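## Task

Take the culture plate labelled W06 out of the incubator and place it in out-nest O1, lying level within the nest's locating features, its well A1 in the nest corner marked A1, and its lid seated all the way down. All other plates and lids must stay as they were, and the incubator door must finish closed and latched by its catch. Nothing may rely on the robot to stay in place at the end; release the plate and pull the gripper away once finished.

## Robot and tools

Robot: a single four-axis SCARA-type plate handler (named scara4) with one two-finger gripper that always stays level. Its joints, base outward: lift (prismatic, 0.000 to 0.550 m), shoulder (-2.000 to 2.000 rad), elbow (-2.800 to 2.800 rad), wrist yaw (-12.566 to 12.566 rad). The gripper can only translate and rotate about vertical; it cannot tilt. Keep the elbow angle at least 0.4 rad away from 0, otherwise the arm may fold and fault.

Frames: the scene frame has its origin on the table surface straight below the arm base, +z up, +y to the left when facing along +x. Gripper frame: fingers extend along its +x, close and open along its y. The controlled point, end_effector_position, sits midway between the rubber pads, 2 to 3 cm behind the fingertips.

Task hints: each plate's ID faces the front of the incubator. On a labelled item, well A1 is at the labelled short end, in the corner opposite the labelled long side. The incubator door keeps swinging after being pushed; if it swings far beyond 90 degrees its outer face becomes unreachable for closing.

execute_actions(actions): actions is a list of actions; each action is a table of 0 to 15 rows, each row lasting one control step of 1/30 s. A table with fewer than 15 rows repeats its final row to fill 15 steps. Each row is exactly five numbers, each in [-1, 1], in the order dx, dy, dz, rz, opening. The first four are an offset, expressed in the gripper's own axes, from the gripper pose measured at the start of that action (for a call's first action, the last pose reported in this scene). Every row refers to that same start pose, not the row before. Scale: 1.0 equals 0.6 m for dx, dy, dz and 180 degrees for rz; positive rz turns from gripper +x toward +y. opening is absolute, not an offset: +1 fully open (0.140 m), -1 closed (fingers still 0.066 m apart). Full open to closed takes roughly 0.6 s. An empty list just returns the state and images.

Each step, the controller clips the commanded pose to within 70 mm and 16 degrees of the measured pose, so a large offset may need several actions; after an action the arm continues only up to the last clipped pose. The result's Hand target line shows the pose being driven toward.

move(target, speed, blocking): target is one five-number row as above (offset in gripper axes from the pose in this scene's latest result that shows one, plus absolute opening, applied at the move's start). The gripper follows a straight path toward it, turning the short way. speed is path top speed in m/s, 0.002 to 0.5 (default 0.25); rotation is capped at twice that in rad/s. Paths run 0.5 to 10 s and are cut off at 10 s. The path ignores obstacles, the hand can lag, stray and overshoot speed, mostly with a nearly straight arm. Faster contact hits harder, and aiming further beyond a contact presses harder. blocking=false returns after 0.5 s while motion continues; until a result shows the end, use wait or stop before new rows or moves. The added move: line reports the ending (done near target, off_target, moving, held, fault) and acting limits; paced means the sent pose was clipped, held means a check blocked steps (after which the arm may suddenly go faster than speed). Distance from target is also given.

wait(seconds): 0 to 10; lets the scene run holding the last command, returns early if a running move finishes. stop(): brakes a running move (needs stopping room); fingers keep moving. zoom_image(camera, region): camera one of cam_head_left, cam_head_right, cam_high, cam_low, cam_wrist (each 504x504); region [x0, y0, x1, y1] in pixels from the top-left, at most 504 by 504. finished_scene(scene): ends the numbered current scene for good and reports success; the goal must already hold stably.

Results: the state line gives end_effector_position (m) and end_effector_quat_wxyz in the scene frame; it may be slightly wrong, more at long reach. Joint positions lists lift, shoulder, elbow, wrist yaw, then pad gap in m. grip_measured is the finger opening on the command scale (a constant error up to about 1 mm). A pose unreachable line means the clearance check altered or blocked the command. Camera calibration (K, distortion, T_world_to_cam) is provided; fixed cameras may be off by a couple of degrees and under a centimetre.

Gripping: to hold something, command an opening about 0.04 below grip_measured for a firm grip, less for a lighter one. Pads push up to about 18 N each; snapping shut fast can press harder and even spring open. Parts held may occasionally be tugged briefly.

Cautions: load limits are lift 52.8 N, shoulder 7.92 N m, elbow 3.96 N m, wrist yaw 1.32 N m (held weight counts); exceeding one freezes the arm for 10 s and drops the rest of the call. Offsets come from the measured pose, so repeating one against a rigid object does not push further, but against something yielding it does. Holding loads heats motors; a MOTOR HOT line appears from 85 °C and at 100 °C an OVER-TEMPERATURE FAULT brakes the arm. Avoid dropping or slipping plates, slamming the door, hard impacts and strong pushes, and never knock anything off the table, which ends the scene.

Each tool is called after "Request:" as a command line: name --argument value for each argument, lists and objects as JSON in quotes; but a table of rows of numbers goes row by row, as --pt "numbers of a row", without its own name.

## Session

Request:
execute_actions --actions '[]'

Scene clock: 0.00 s.
end_effector_position=(+0.3943, -0.1321, +0.4826) grip_measured=+0.99 end_effector_quat_wxyz=(-0.233, -0.000, -0.000, +0.972)
Joint positions: [ 0.478 -0.946 -1.474 -0.25   0.14 ]
Hand target: +0.394, -0.132, +0.483; -0.233, -0.000, -0.000, +0.972

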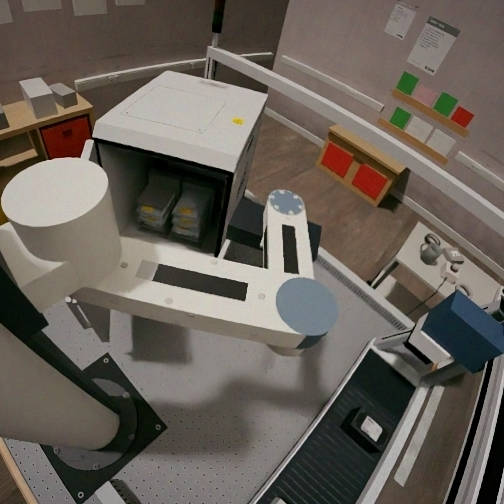

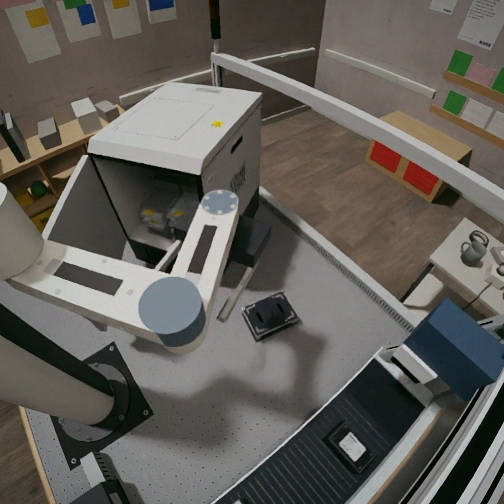

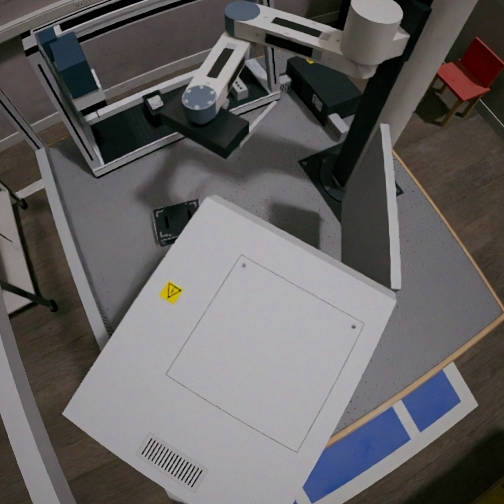

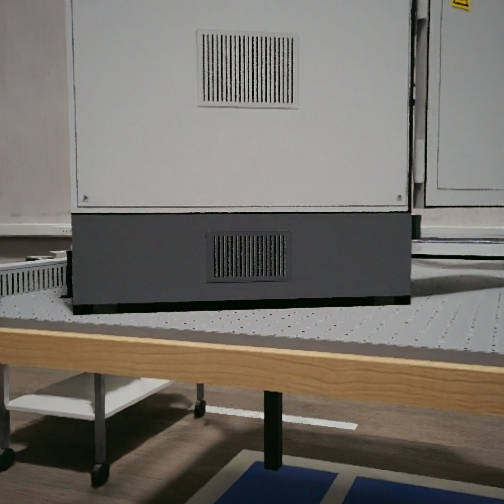

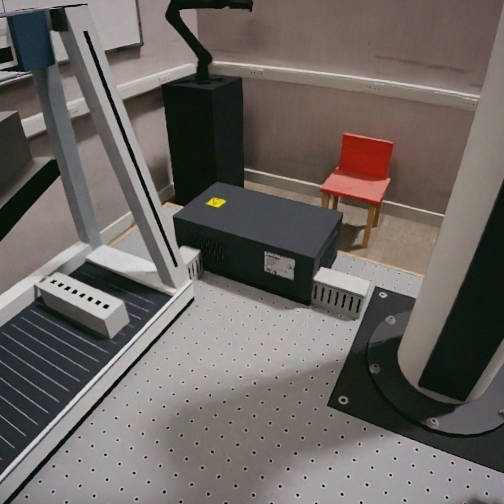

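Request:
zoom_image --camera "cam_head_left" --region '[80, 130, 260, 270]'

Request:
zoom_image --camera "cam_head_right" --region '[40, 130, 320, 350]'

Region (80, 130, 260, 270) of cam_head_left's 504x504 image, scaled by 2.800, with more detail than that image has.

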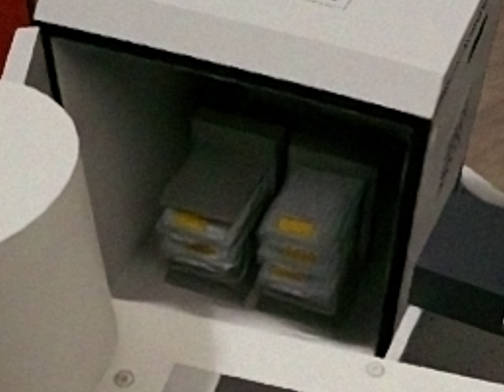

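Region (40, 130, 320, 350) of cam_head_right's 504x504 image, scaled by 1.800, with more detail than that image has; it fills the top 396 rows of this view, and the rest is white.

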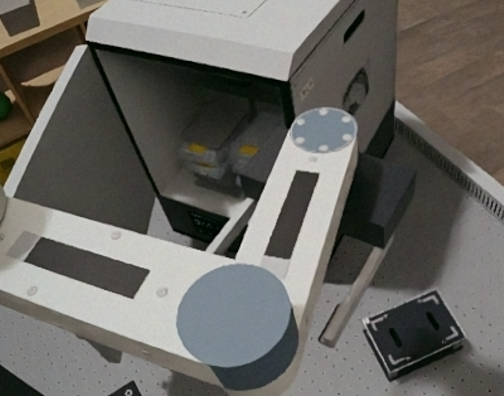

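Request:
move --target '[0, 0, 0, -0.961, 1]' --speed 0.4

Scene clock: 4.73 s.
end_effector_position=(+0.3958, -0.1321, +0.4826) grip_measured=+0.99 end_effector_quat_wxyz=(+0.923, -0.000, -0.000, +0.385)
Joint positions: [ 0.478 -2.    -1.046 -2.446  0.14 ]
Hand target: +0.396, -0.132, +0.483; +0.923, -0.000, -0.000, +0.385
Off the commanded pose: 0.002 m, 11 deg.
joint sent to its limit — the command would take joint 2 (shoulder) past its lower limit, so that joint was sent only as far as its limit.
move: off_target
camera_calibration (this result's frames):
cam_wrist: T_world_to_cam=[[0.713927, -0.70022, -0.000378042, -0.3649], [-0.420392, -0.42819, -0.799952, 0.483091], [0.559981, 0.571267, -0.600063, 0.239051], [0, 0, 0, 1]] pos_world=[0.329736, -0.185217, 0.529758]

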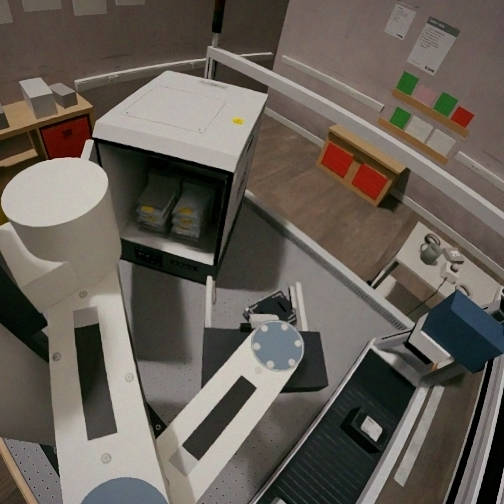

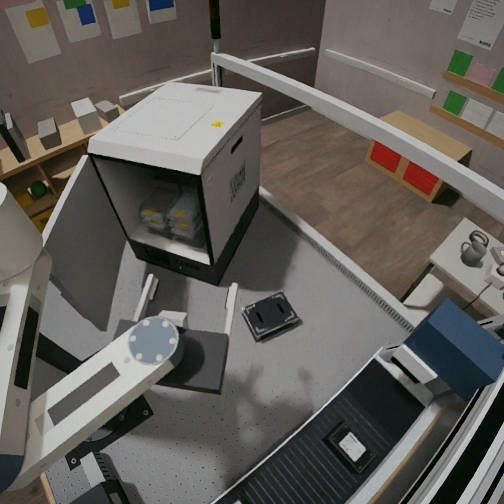

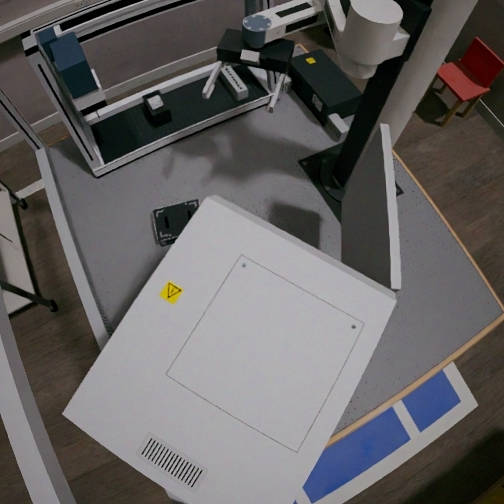

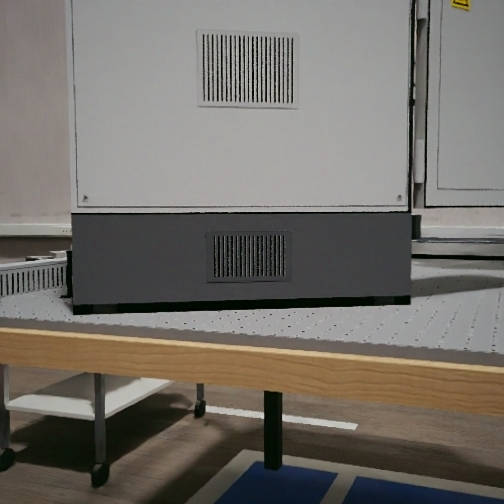

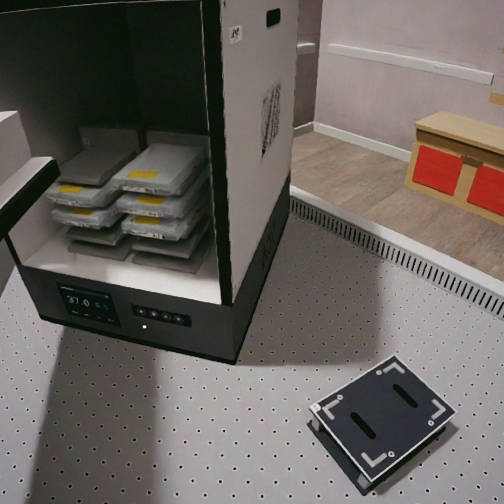

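Request:
move --target '[0.303, 0.243, -0.333, 0, 1]' --speed 0.3

Request:
zoom_image --camera "cam_wrist" --region '[0, 0, 504, 300]'

Scene clock: 6.57 s.
end_effector_position=(+0.4198, +0.0998, +0.2827) grip_measured=+0.99 end_effector_quat_wxyz=(+0.923, -0.000, -0.000, +0.385)
Joint positions: [ 0.278 -1.028 -0.55  -3.913  0.14 ]
Hand target: +0.420, +0.100, +0.283; +0.923, -0.000, -0.000, +0.385
Off the commanded pose: 0.000 m, 0 deg.
move: done
camera_calibration (this result's frames):
cam_wrist: T_world_to_cam=[[0.714272, -0.699868, -0.000378042, -0.219897], [-0.420181, -0.428397, -0.799952, 0.432538], [0.559699, 0.571543, -0.600063, -0.0267158], [0, 0, 0, 1]] pos_world=[0.353763, 0.0466681, 0.329895]

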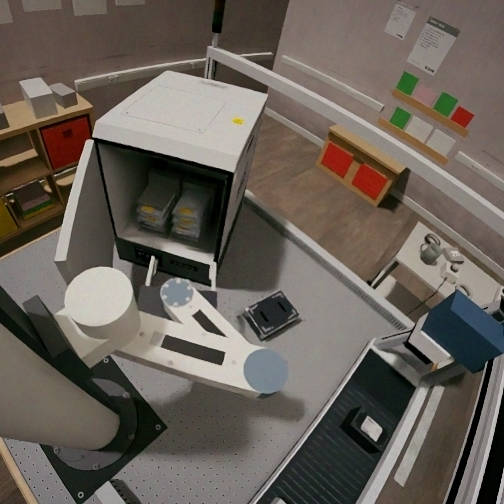

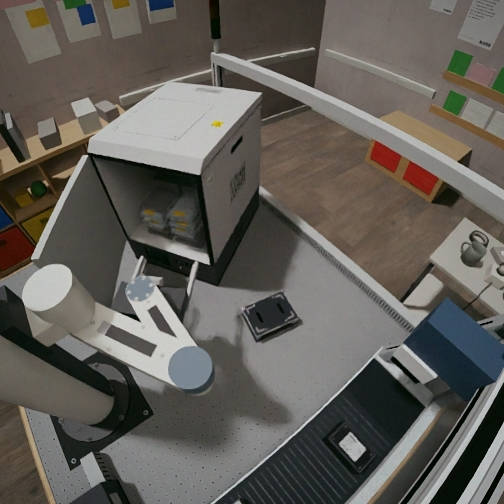

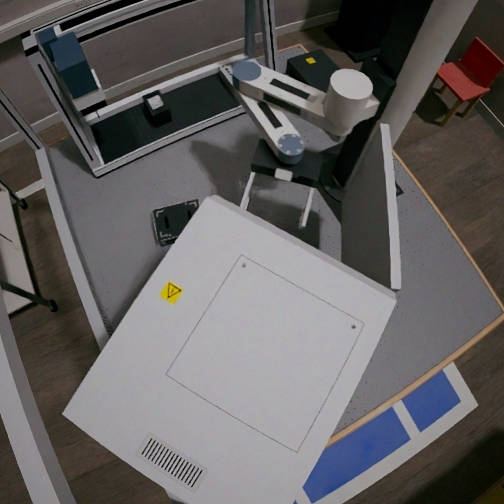

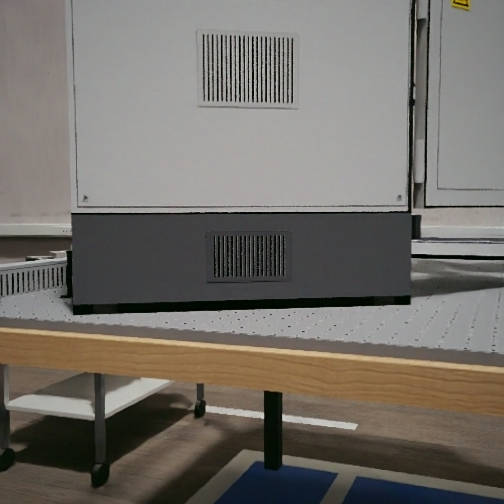

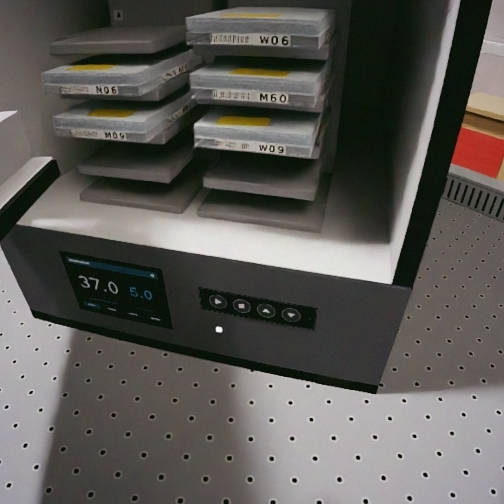

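Region (0, 0, 504, 300) of cam_wrist's 504x504 image, scaled by 1.000; it fills the top 300 rows of this view, and the rest is white.

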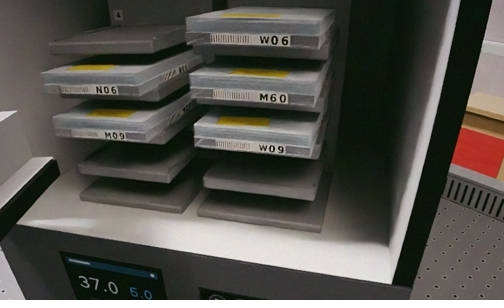

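Request:
move --target '[0.2077, 0.039, 0.027, -0.063, 0.0]' --speed 0.2

Scene clock: 8.60 s.
end_effector_position=(+0.4907, +0.2050, +0.2989) grip_measured=+0.00 end_effector_quat_wxyz=(+0.956, -0.000, -0.000, +0.292)
Joint positions: [ 0.294 -0.387 -0.932 -4.37   0.103]
Hand target: +0.491, +0.205, +0.299; +0.956, -0.000, -0.000, +0.292
Off the commanded pose: 0.000 m, 0 deg.
move: done
camera_calibration (this result's frames):
cam_wrist: T_world_to_cam=[[0.562605, -0.826726, -0.000378042, -0.0964578], [-0.496258, -0.337348, -0.799952, 0.538976], [0.661214, 0.450245, -0.600063, -0.141728], [0, 0, 0, 1]] pos_world=[0.415451, 0.16589, 0.346073]

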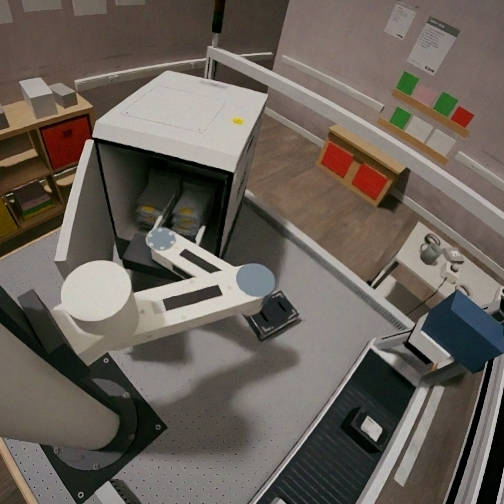

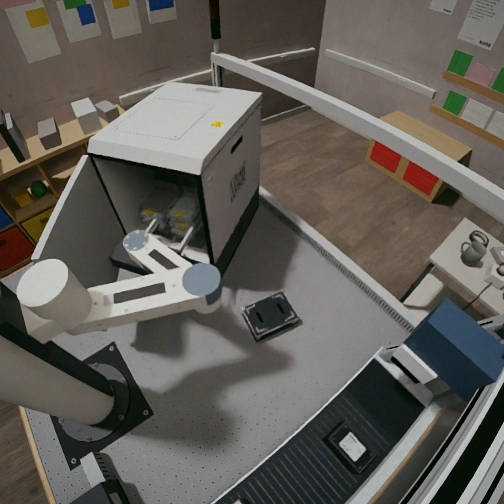

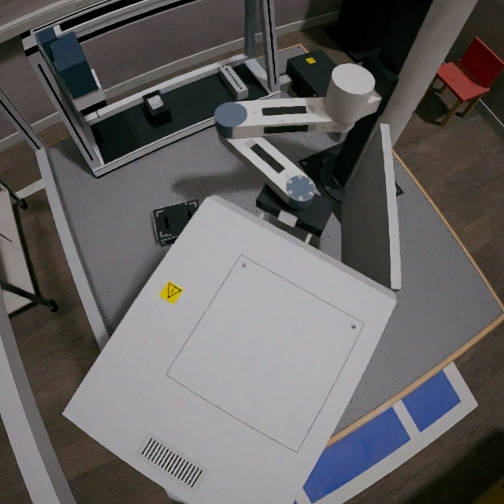

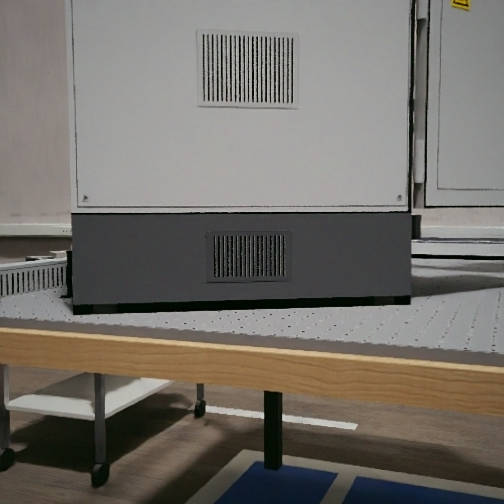

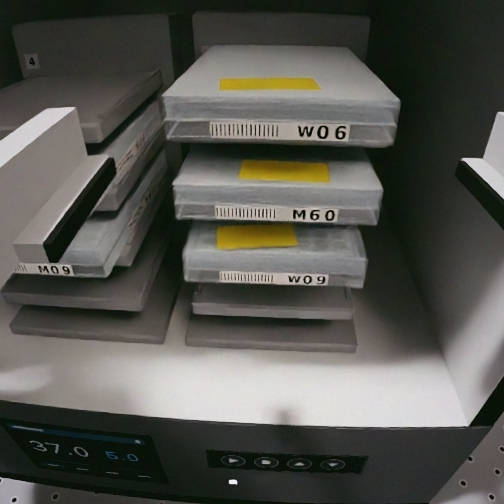

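Request:
move --target '[0.19, -0.006, -0.0015, -0.0167, 0.0]' --speed 0.08

Request:
move --target '[0, 0, 0, 0, -0.55]'

Scene clock: 10.67 s.
end_effector_position=(+0.5872, +0.2658, +0.2980) grip_measured=+0.00 end_effector_quat_wxyz=(+0.964, -0.000, -0.000, +0.267)
Joint positions: [ 0.293 -0.164 -1.473 -4.106  0.103]
Hand target: +0.587, +0.266, +0.298; +0.964, -0.000, -0.000, +0.267
Off the commanded pose: 0.000 m, 0 deg.
move: done
camera_calibration (this result's frames):
cam_wrist: T_world_to_cam=[[0.518094, -0.855324, -0.000378042, -0.066801], [-0.513405, -0.31063, -0.799952, 0.60968], [0.684101, 0.414645, -0.600063, -0.237403], [0, 0, 0, 1]] pos_world=[0.51003, 0.230687, 0.345233]

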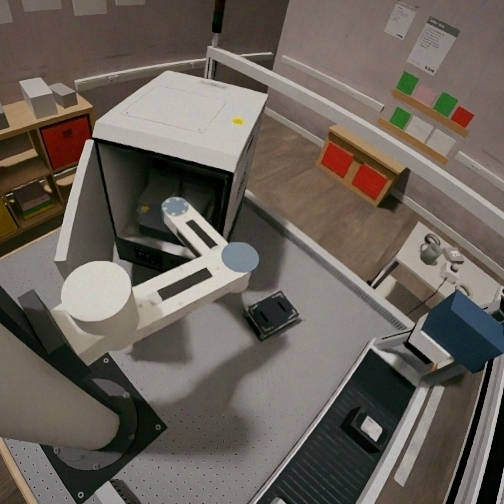

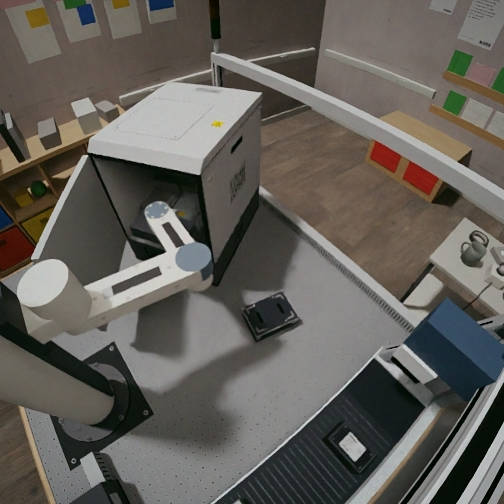

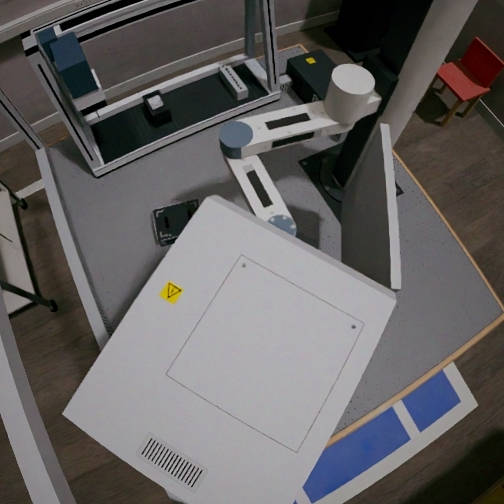

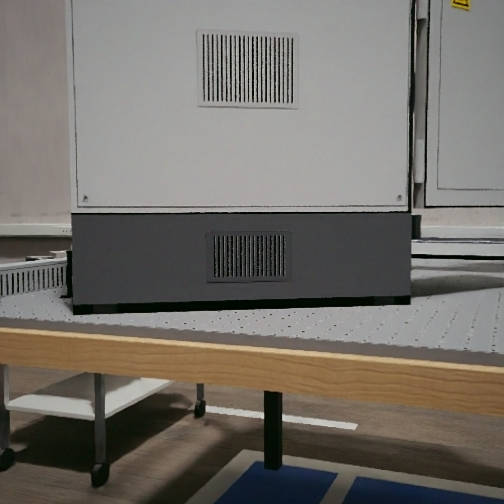

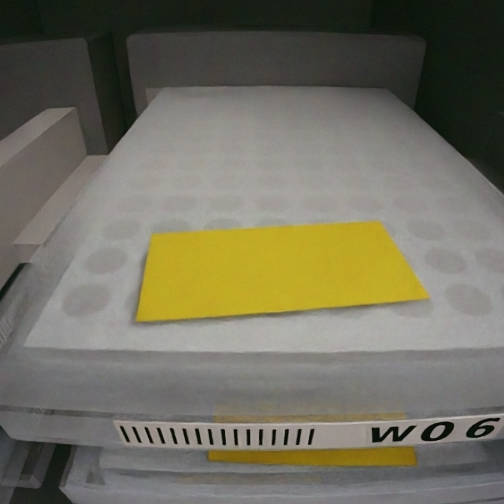

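Scene clock: 11.17 s.
end_effector_position=(+0.5868, +0.2663, +0.2982) grip_measured=-0.49 end_effector_quat_wxyz=(+0.963, -0.000, -0.000, +0.268)
Joint positions: [ 0.293 -0.163 -1.473 -4.104  0.085]
Hand target: +0.587, +0.266, +0.298; +0.964, -0.000, -0.000, +0.267
Off the commanded pose: 0.001 m, 0 deg.
move: done
camera_calibration (this result's frames):
cam_wrist: T_world_to_cam=[[0.520184, -0.854054, -0.000378042, -0.0676697], [-0.512644, -0.311885, -0.799952, 0.609664], [0.683085, 0.416316, -0.600063, -0.237078], [0, 0, 0, 1]] pos_world=[0.509685, 0.231051, 0.345415]

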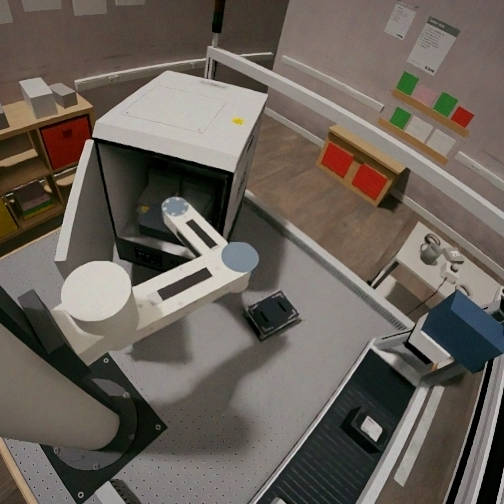

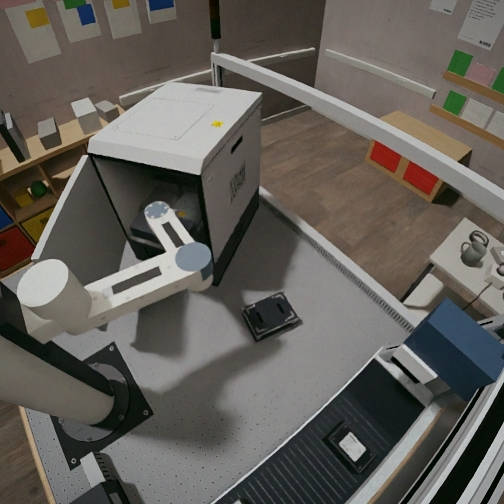

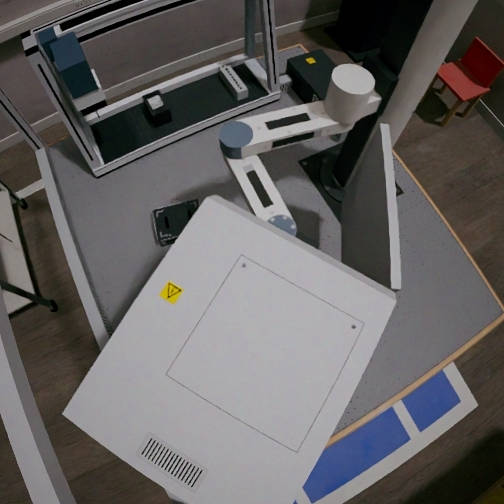

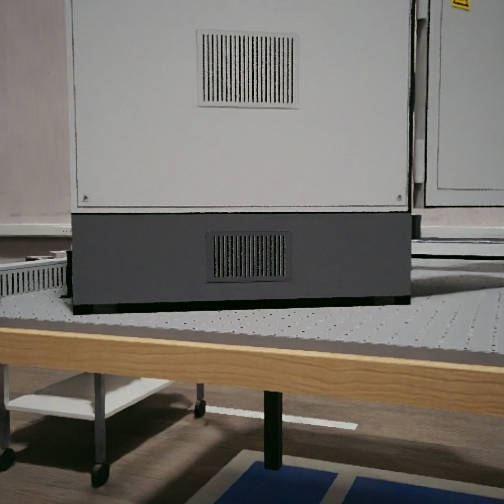

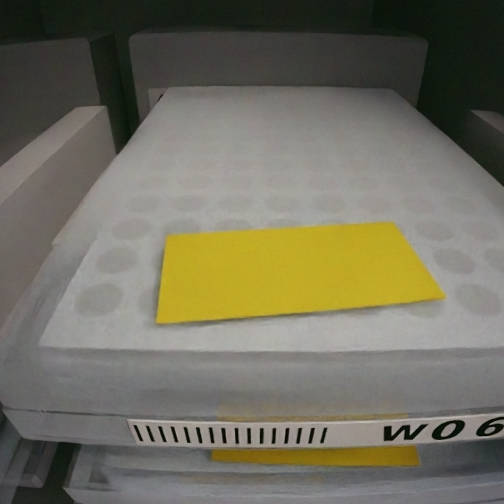

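Request:
move --target '[0, 0, 0.013, 0, -0.55]' --speed 0.03

Request:
move --target '[-0.317, 0, 0, 0, -0.55]' --speed 0.12

Scene clock: 12.40 s.
end_effector_position=(+0.5867, +0.2665, +0.3060) grip_measured=-0.49 end_effector_quat_wxyz=(+0.963, -0.000, -0.000, +0.268)
Joint positions: [ 0.301 -0.163 -1.473 -4.104  0.085]
Hand target: +0.587, +0.266, +0.306; +0.963, -0.000, -0.000, +0.268
Off the commanded pose: 0.000 m, 0 deg.
move: done
camera_calibration (this result's frames):
cam_wrist: T_world_to_cam=[[0.520531, -0.853842, -0.000378042, -0.0677776], [-0.512517, -0.312094, -0.799952, 0.61587], [0.682915, 0.416594, -0.600063, -0.232366], [0, 0, 0, 1]] pos_world=[0.509611, 0.23114, 0.353207]

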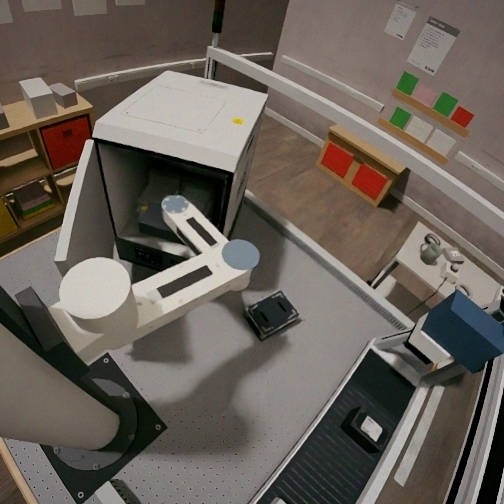

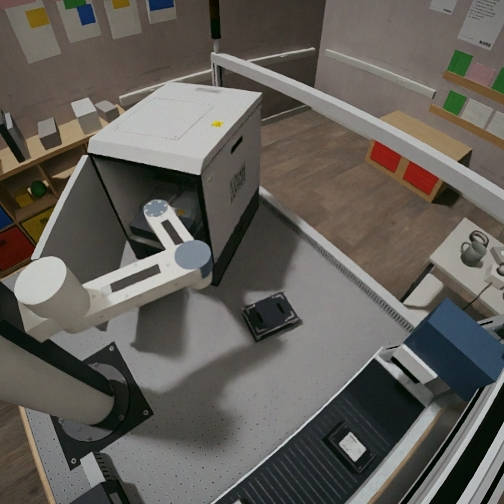

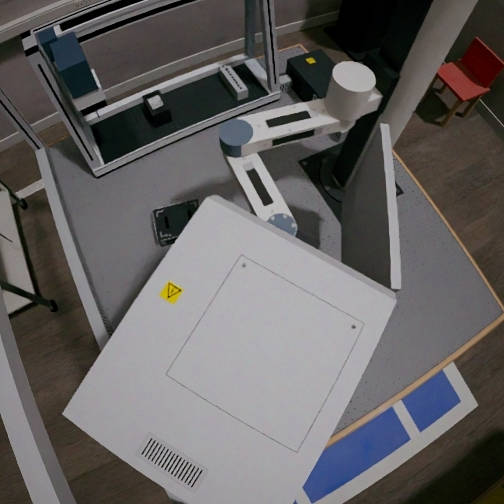

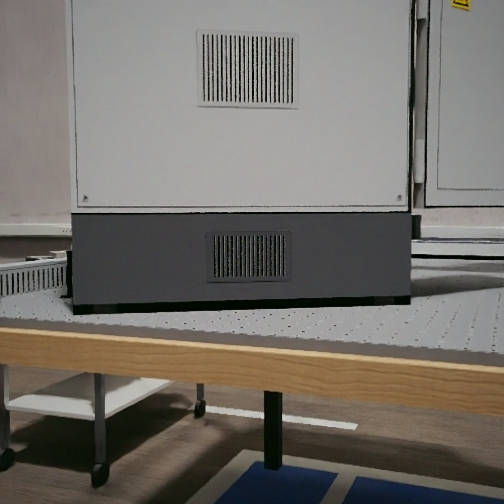

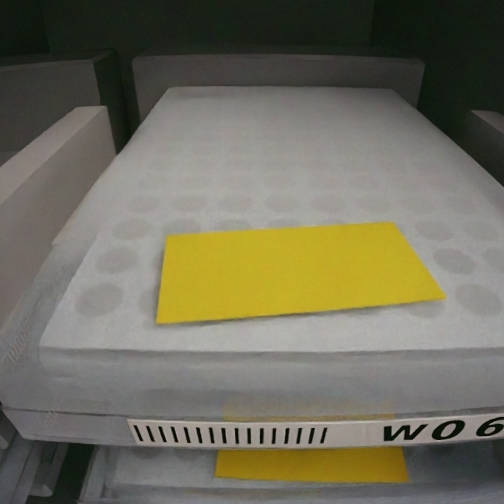

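Scene clock: 14.27 s.
end_effector_position=(+0.4239, +0.1680, +0.3060) grip_measured=-0.49 end_effector_quat_wxyz=(+0.963, -0.000, -0.000, +0.268)
Joint positions: [ 0.301 -0.389 -0.61  -4.741  0.085]
Hand target: +0.424, +0.168, +0.306; +0.963, -0.000, -0.000, +0.268
Off the commanded pose: 0.000 m, 0 deg.
move: done
camera_calibration (this result's frames):
cam_wrist: T_world_to_cam=[[0.520755, -0.853706, -0.000378042, -0.0672232], [-0.512435, -0.312228, -0.799952, 0.501707], [0.682806, 0.416773, -0.600063, -0.0801815], [0, 0, 0, 1]] pos_world=[0.346848, 0.132675, 0.353202]

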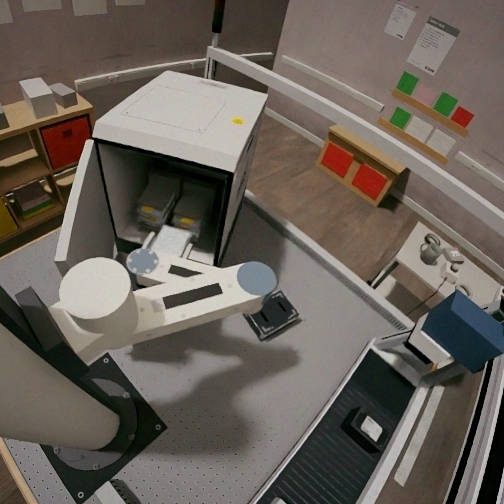

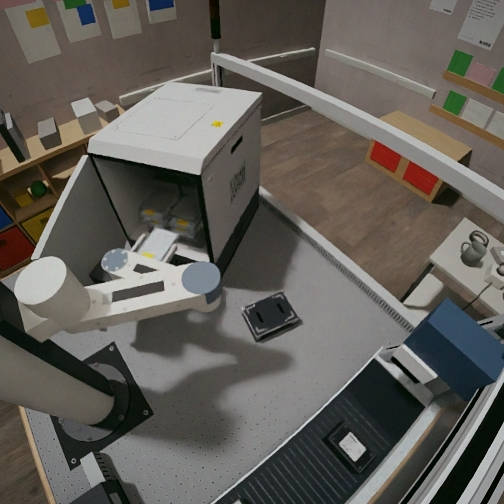

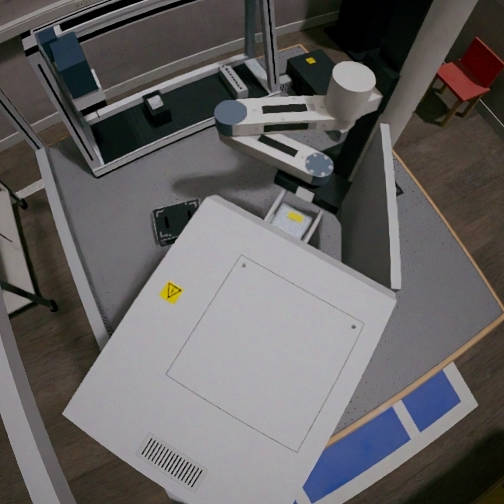

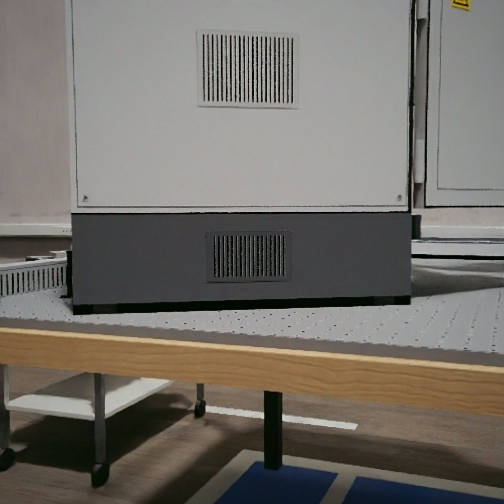

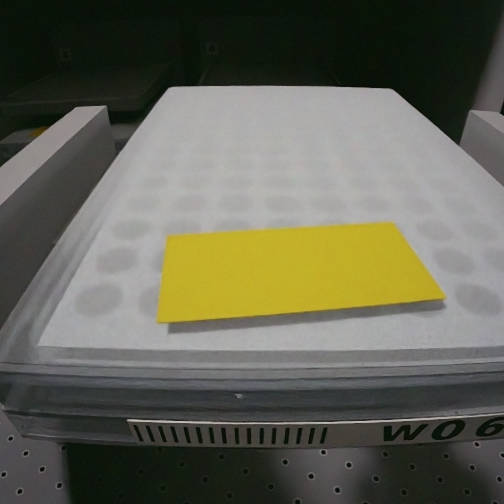

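Request:
move --target '[-0.088, -0.391, -0.26, -0.248, -0.55]' --speed 0.15

Scene clock: 17.27 s.
end_effector_position=(+0.5002, -0.0602, +0.1499) grip_measured=-0.49 end_effector_quat_wxyz=(+0.993, -0.000, -0.000, -0.118)
Joint positions: [ 0.145 -1.15  -0.737 -4.632  0.085]
Hand target: +0.500, -0.060, +0.150; +0.993, -0.000, -0.000, -0.117
Off the commanded pose: 0.000 m, 0 deg.
move: done
camera_calibration (this result's frames):
cam_wrist: T_world_to_cam=[[-0.229982, -0.973195, -0.000378042, 0.0664714], [-0.583909, 0.138298, -0.799952, 0.407535], [0.778562, -0.183754, -0.600063, -0.214836], [0, 0, 0, 1]] pos_world=[0.420514, -0.0311486, 0.197119]

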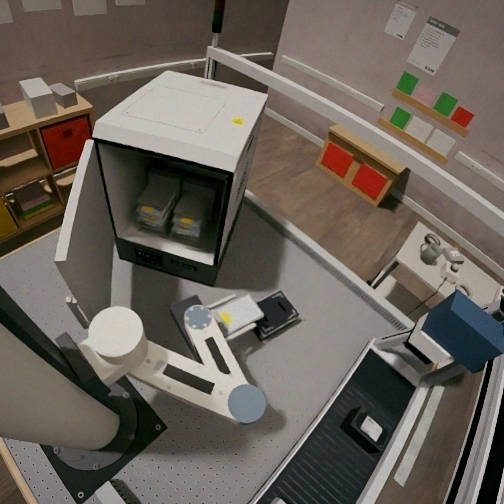

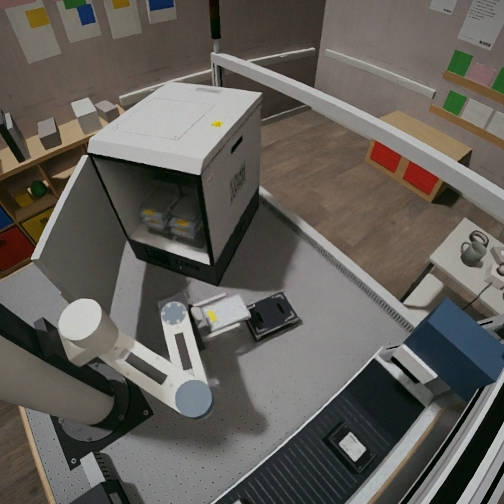

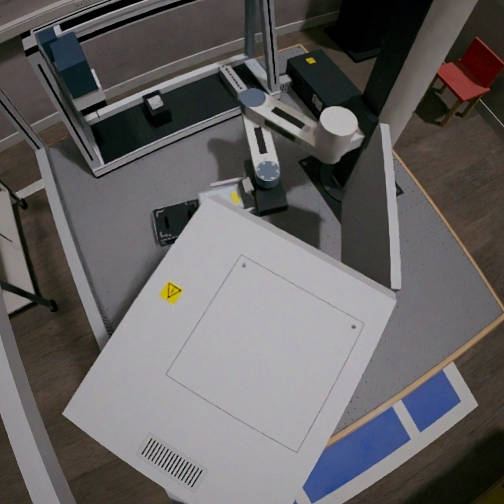

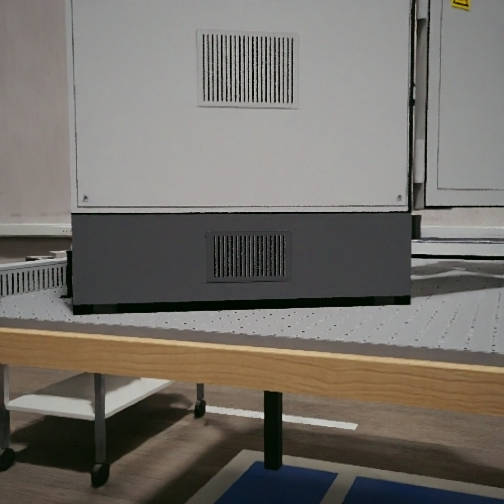

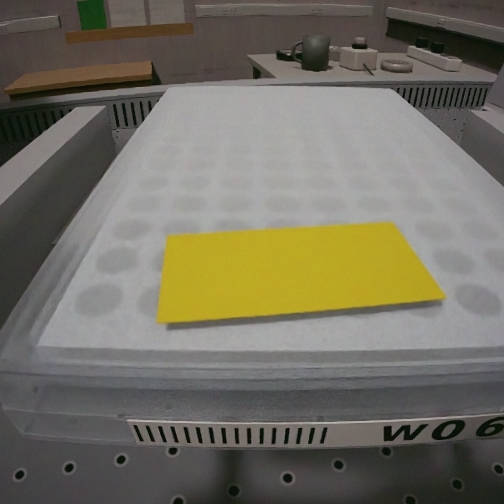

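Request:
move --target '[0.292, -0.017, -0.158, 0, -0.55]' --speed 0.12

Request:
zoom_image --camera "cam_head_right" --region '[200, 260, 340, 370]'

Request:
zoom_image --camera "cam_head_left" --region '[200, 260, 340, 370]'

Request:
zoom_image --camera "cam_high" --region '[120, 160, 260, 270]'

Scene clock: 29.03 s.
end_effector_position=(+0.6476, -0.1048, +0.0685) grip_measured=-0.49 end_effector_quat_wxyz=(+0.993, -0.000, -0.000, -0.120)
Joint positions: [ 0.064 -0.973 -1.44  -4.111  0.085]
Hand target: +0.648, -0.105, +0.068; +0.993, -0.000, -0.000, -0.120
Off the commanded pose: 0.025 m, 0 deg.
TORQUE FAULT: the external load on joint 1 (lift) reached its load limit, and the arm stopped for 10 seconds. That time counts as 20 of the actions that you can send in this scene. The arm's remaining commands of this call were not run. The arm holds where it stopped, with its grip as last carried out, and accepts commands again: back off and push less far. The arm stops again, at the same cost, whenever a joint's load reaches its limit.
move: fault
camera_calibration (this result's frames):
cam_wrist: T_world_to_cam=[[-0.233832, -0.972277, -0.000378042, 0.0595744], [-0.583357, 0.140608, -0.799952, 0.434585], [0.777828, -0.186834, -0.600063, -0.386514], [0, 0, 0, 1]] pos_world=[0.56809, -0.0753973, 0.115737]

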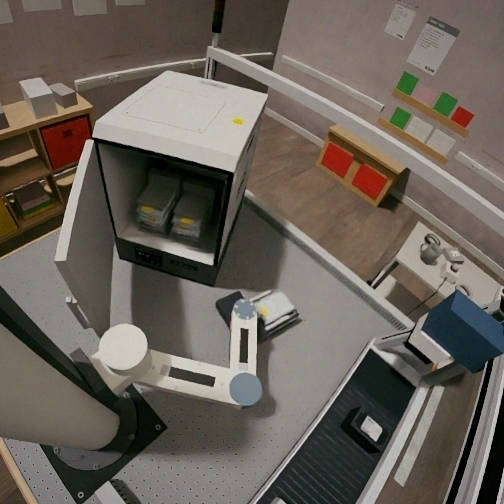

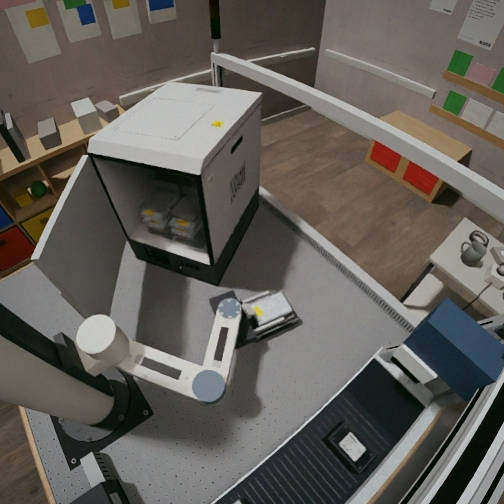

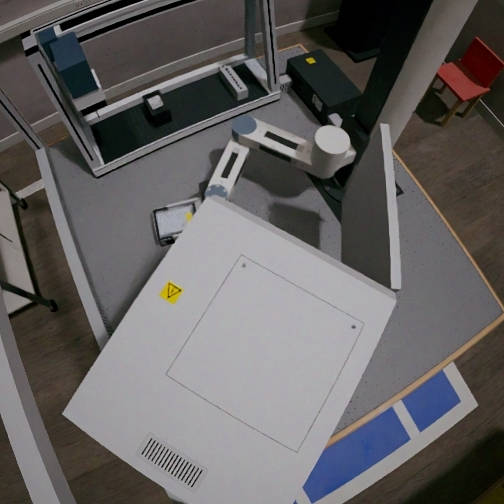

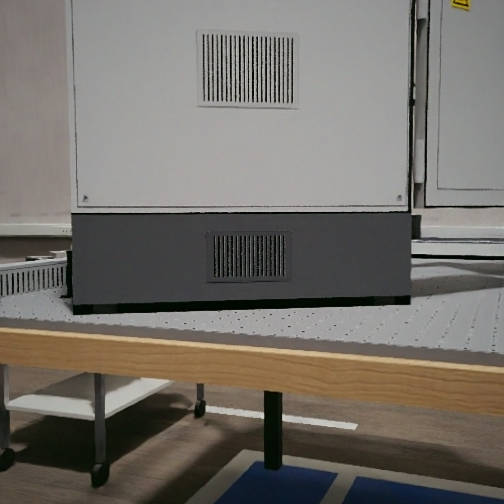

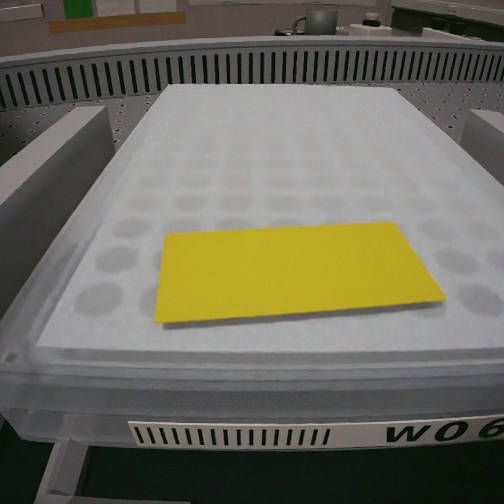

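Region (200, 260, 340, 370) of cam_head_right's 504x504 image, scaled by 3.600, with more detail than that image has; it fills the top 396 rows of this view, and the rest is white.

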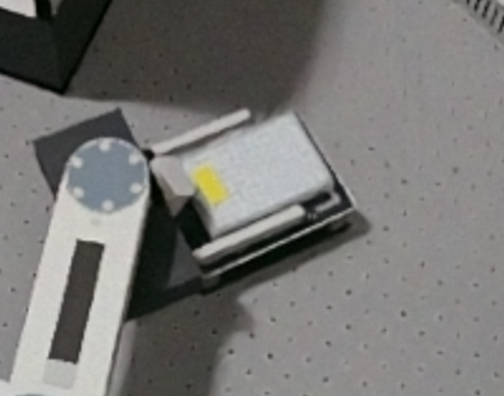

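Region (200, 260, 340, 370) of cam_head_left's 504x504 image, scaled by 3.600, with more detail than that image has; it fills the top 396 rows of this view, and the rest is white.

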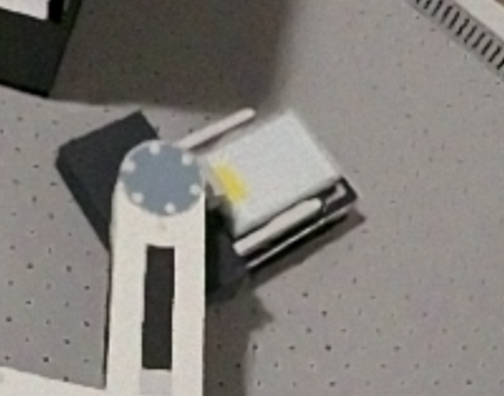

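Region (120, 160, 260, 270) of cam_high's 504x504 image, scaled by 3.600, with more detail than that image has; it fills the top 396 rows of this view, and the rest is white.

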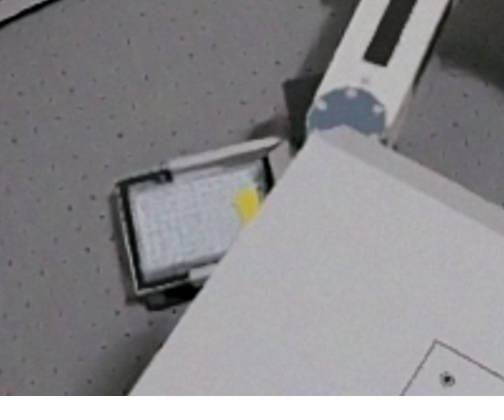

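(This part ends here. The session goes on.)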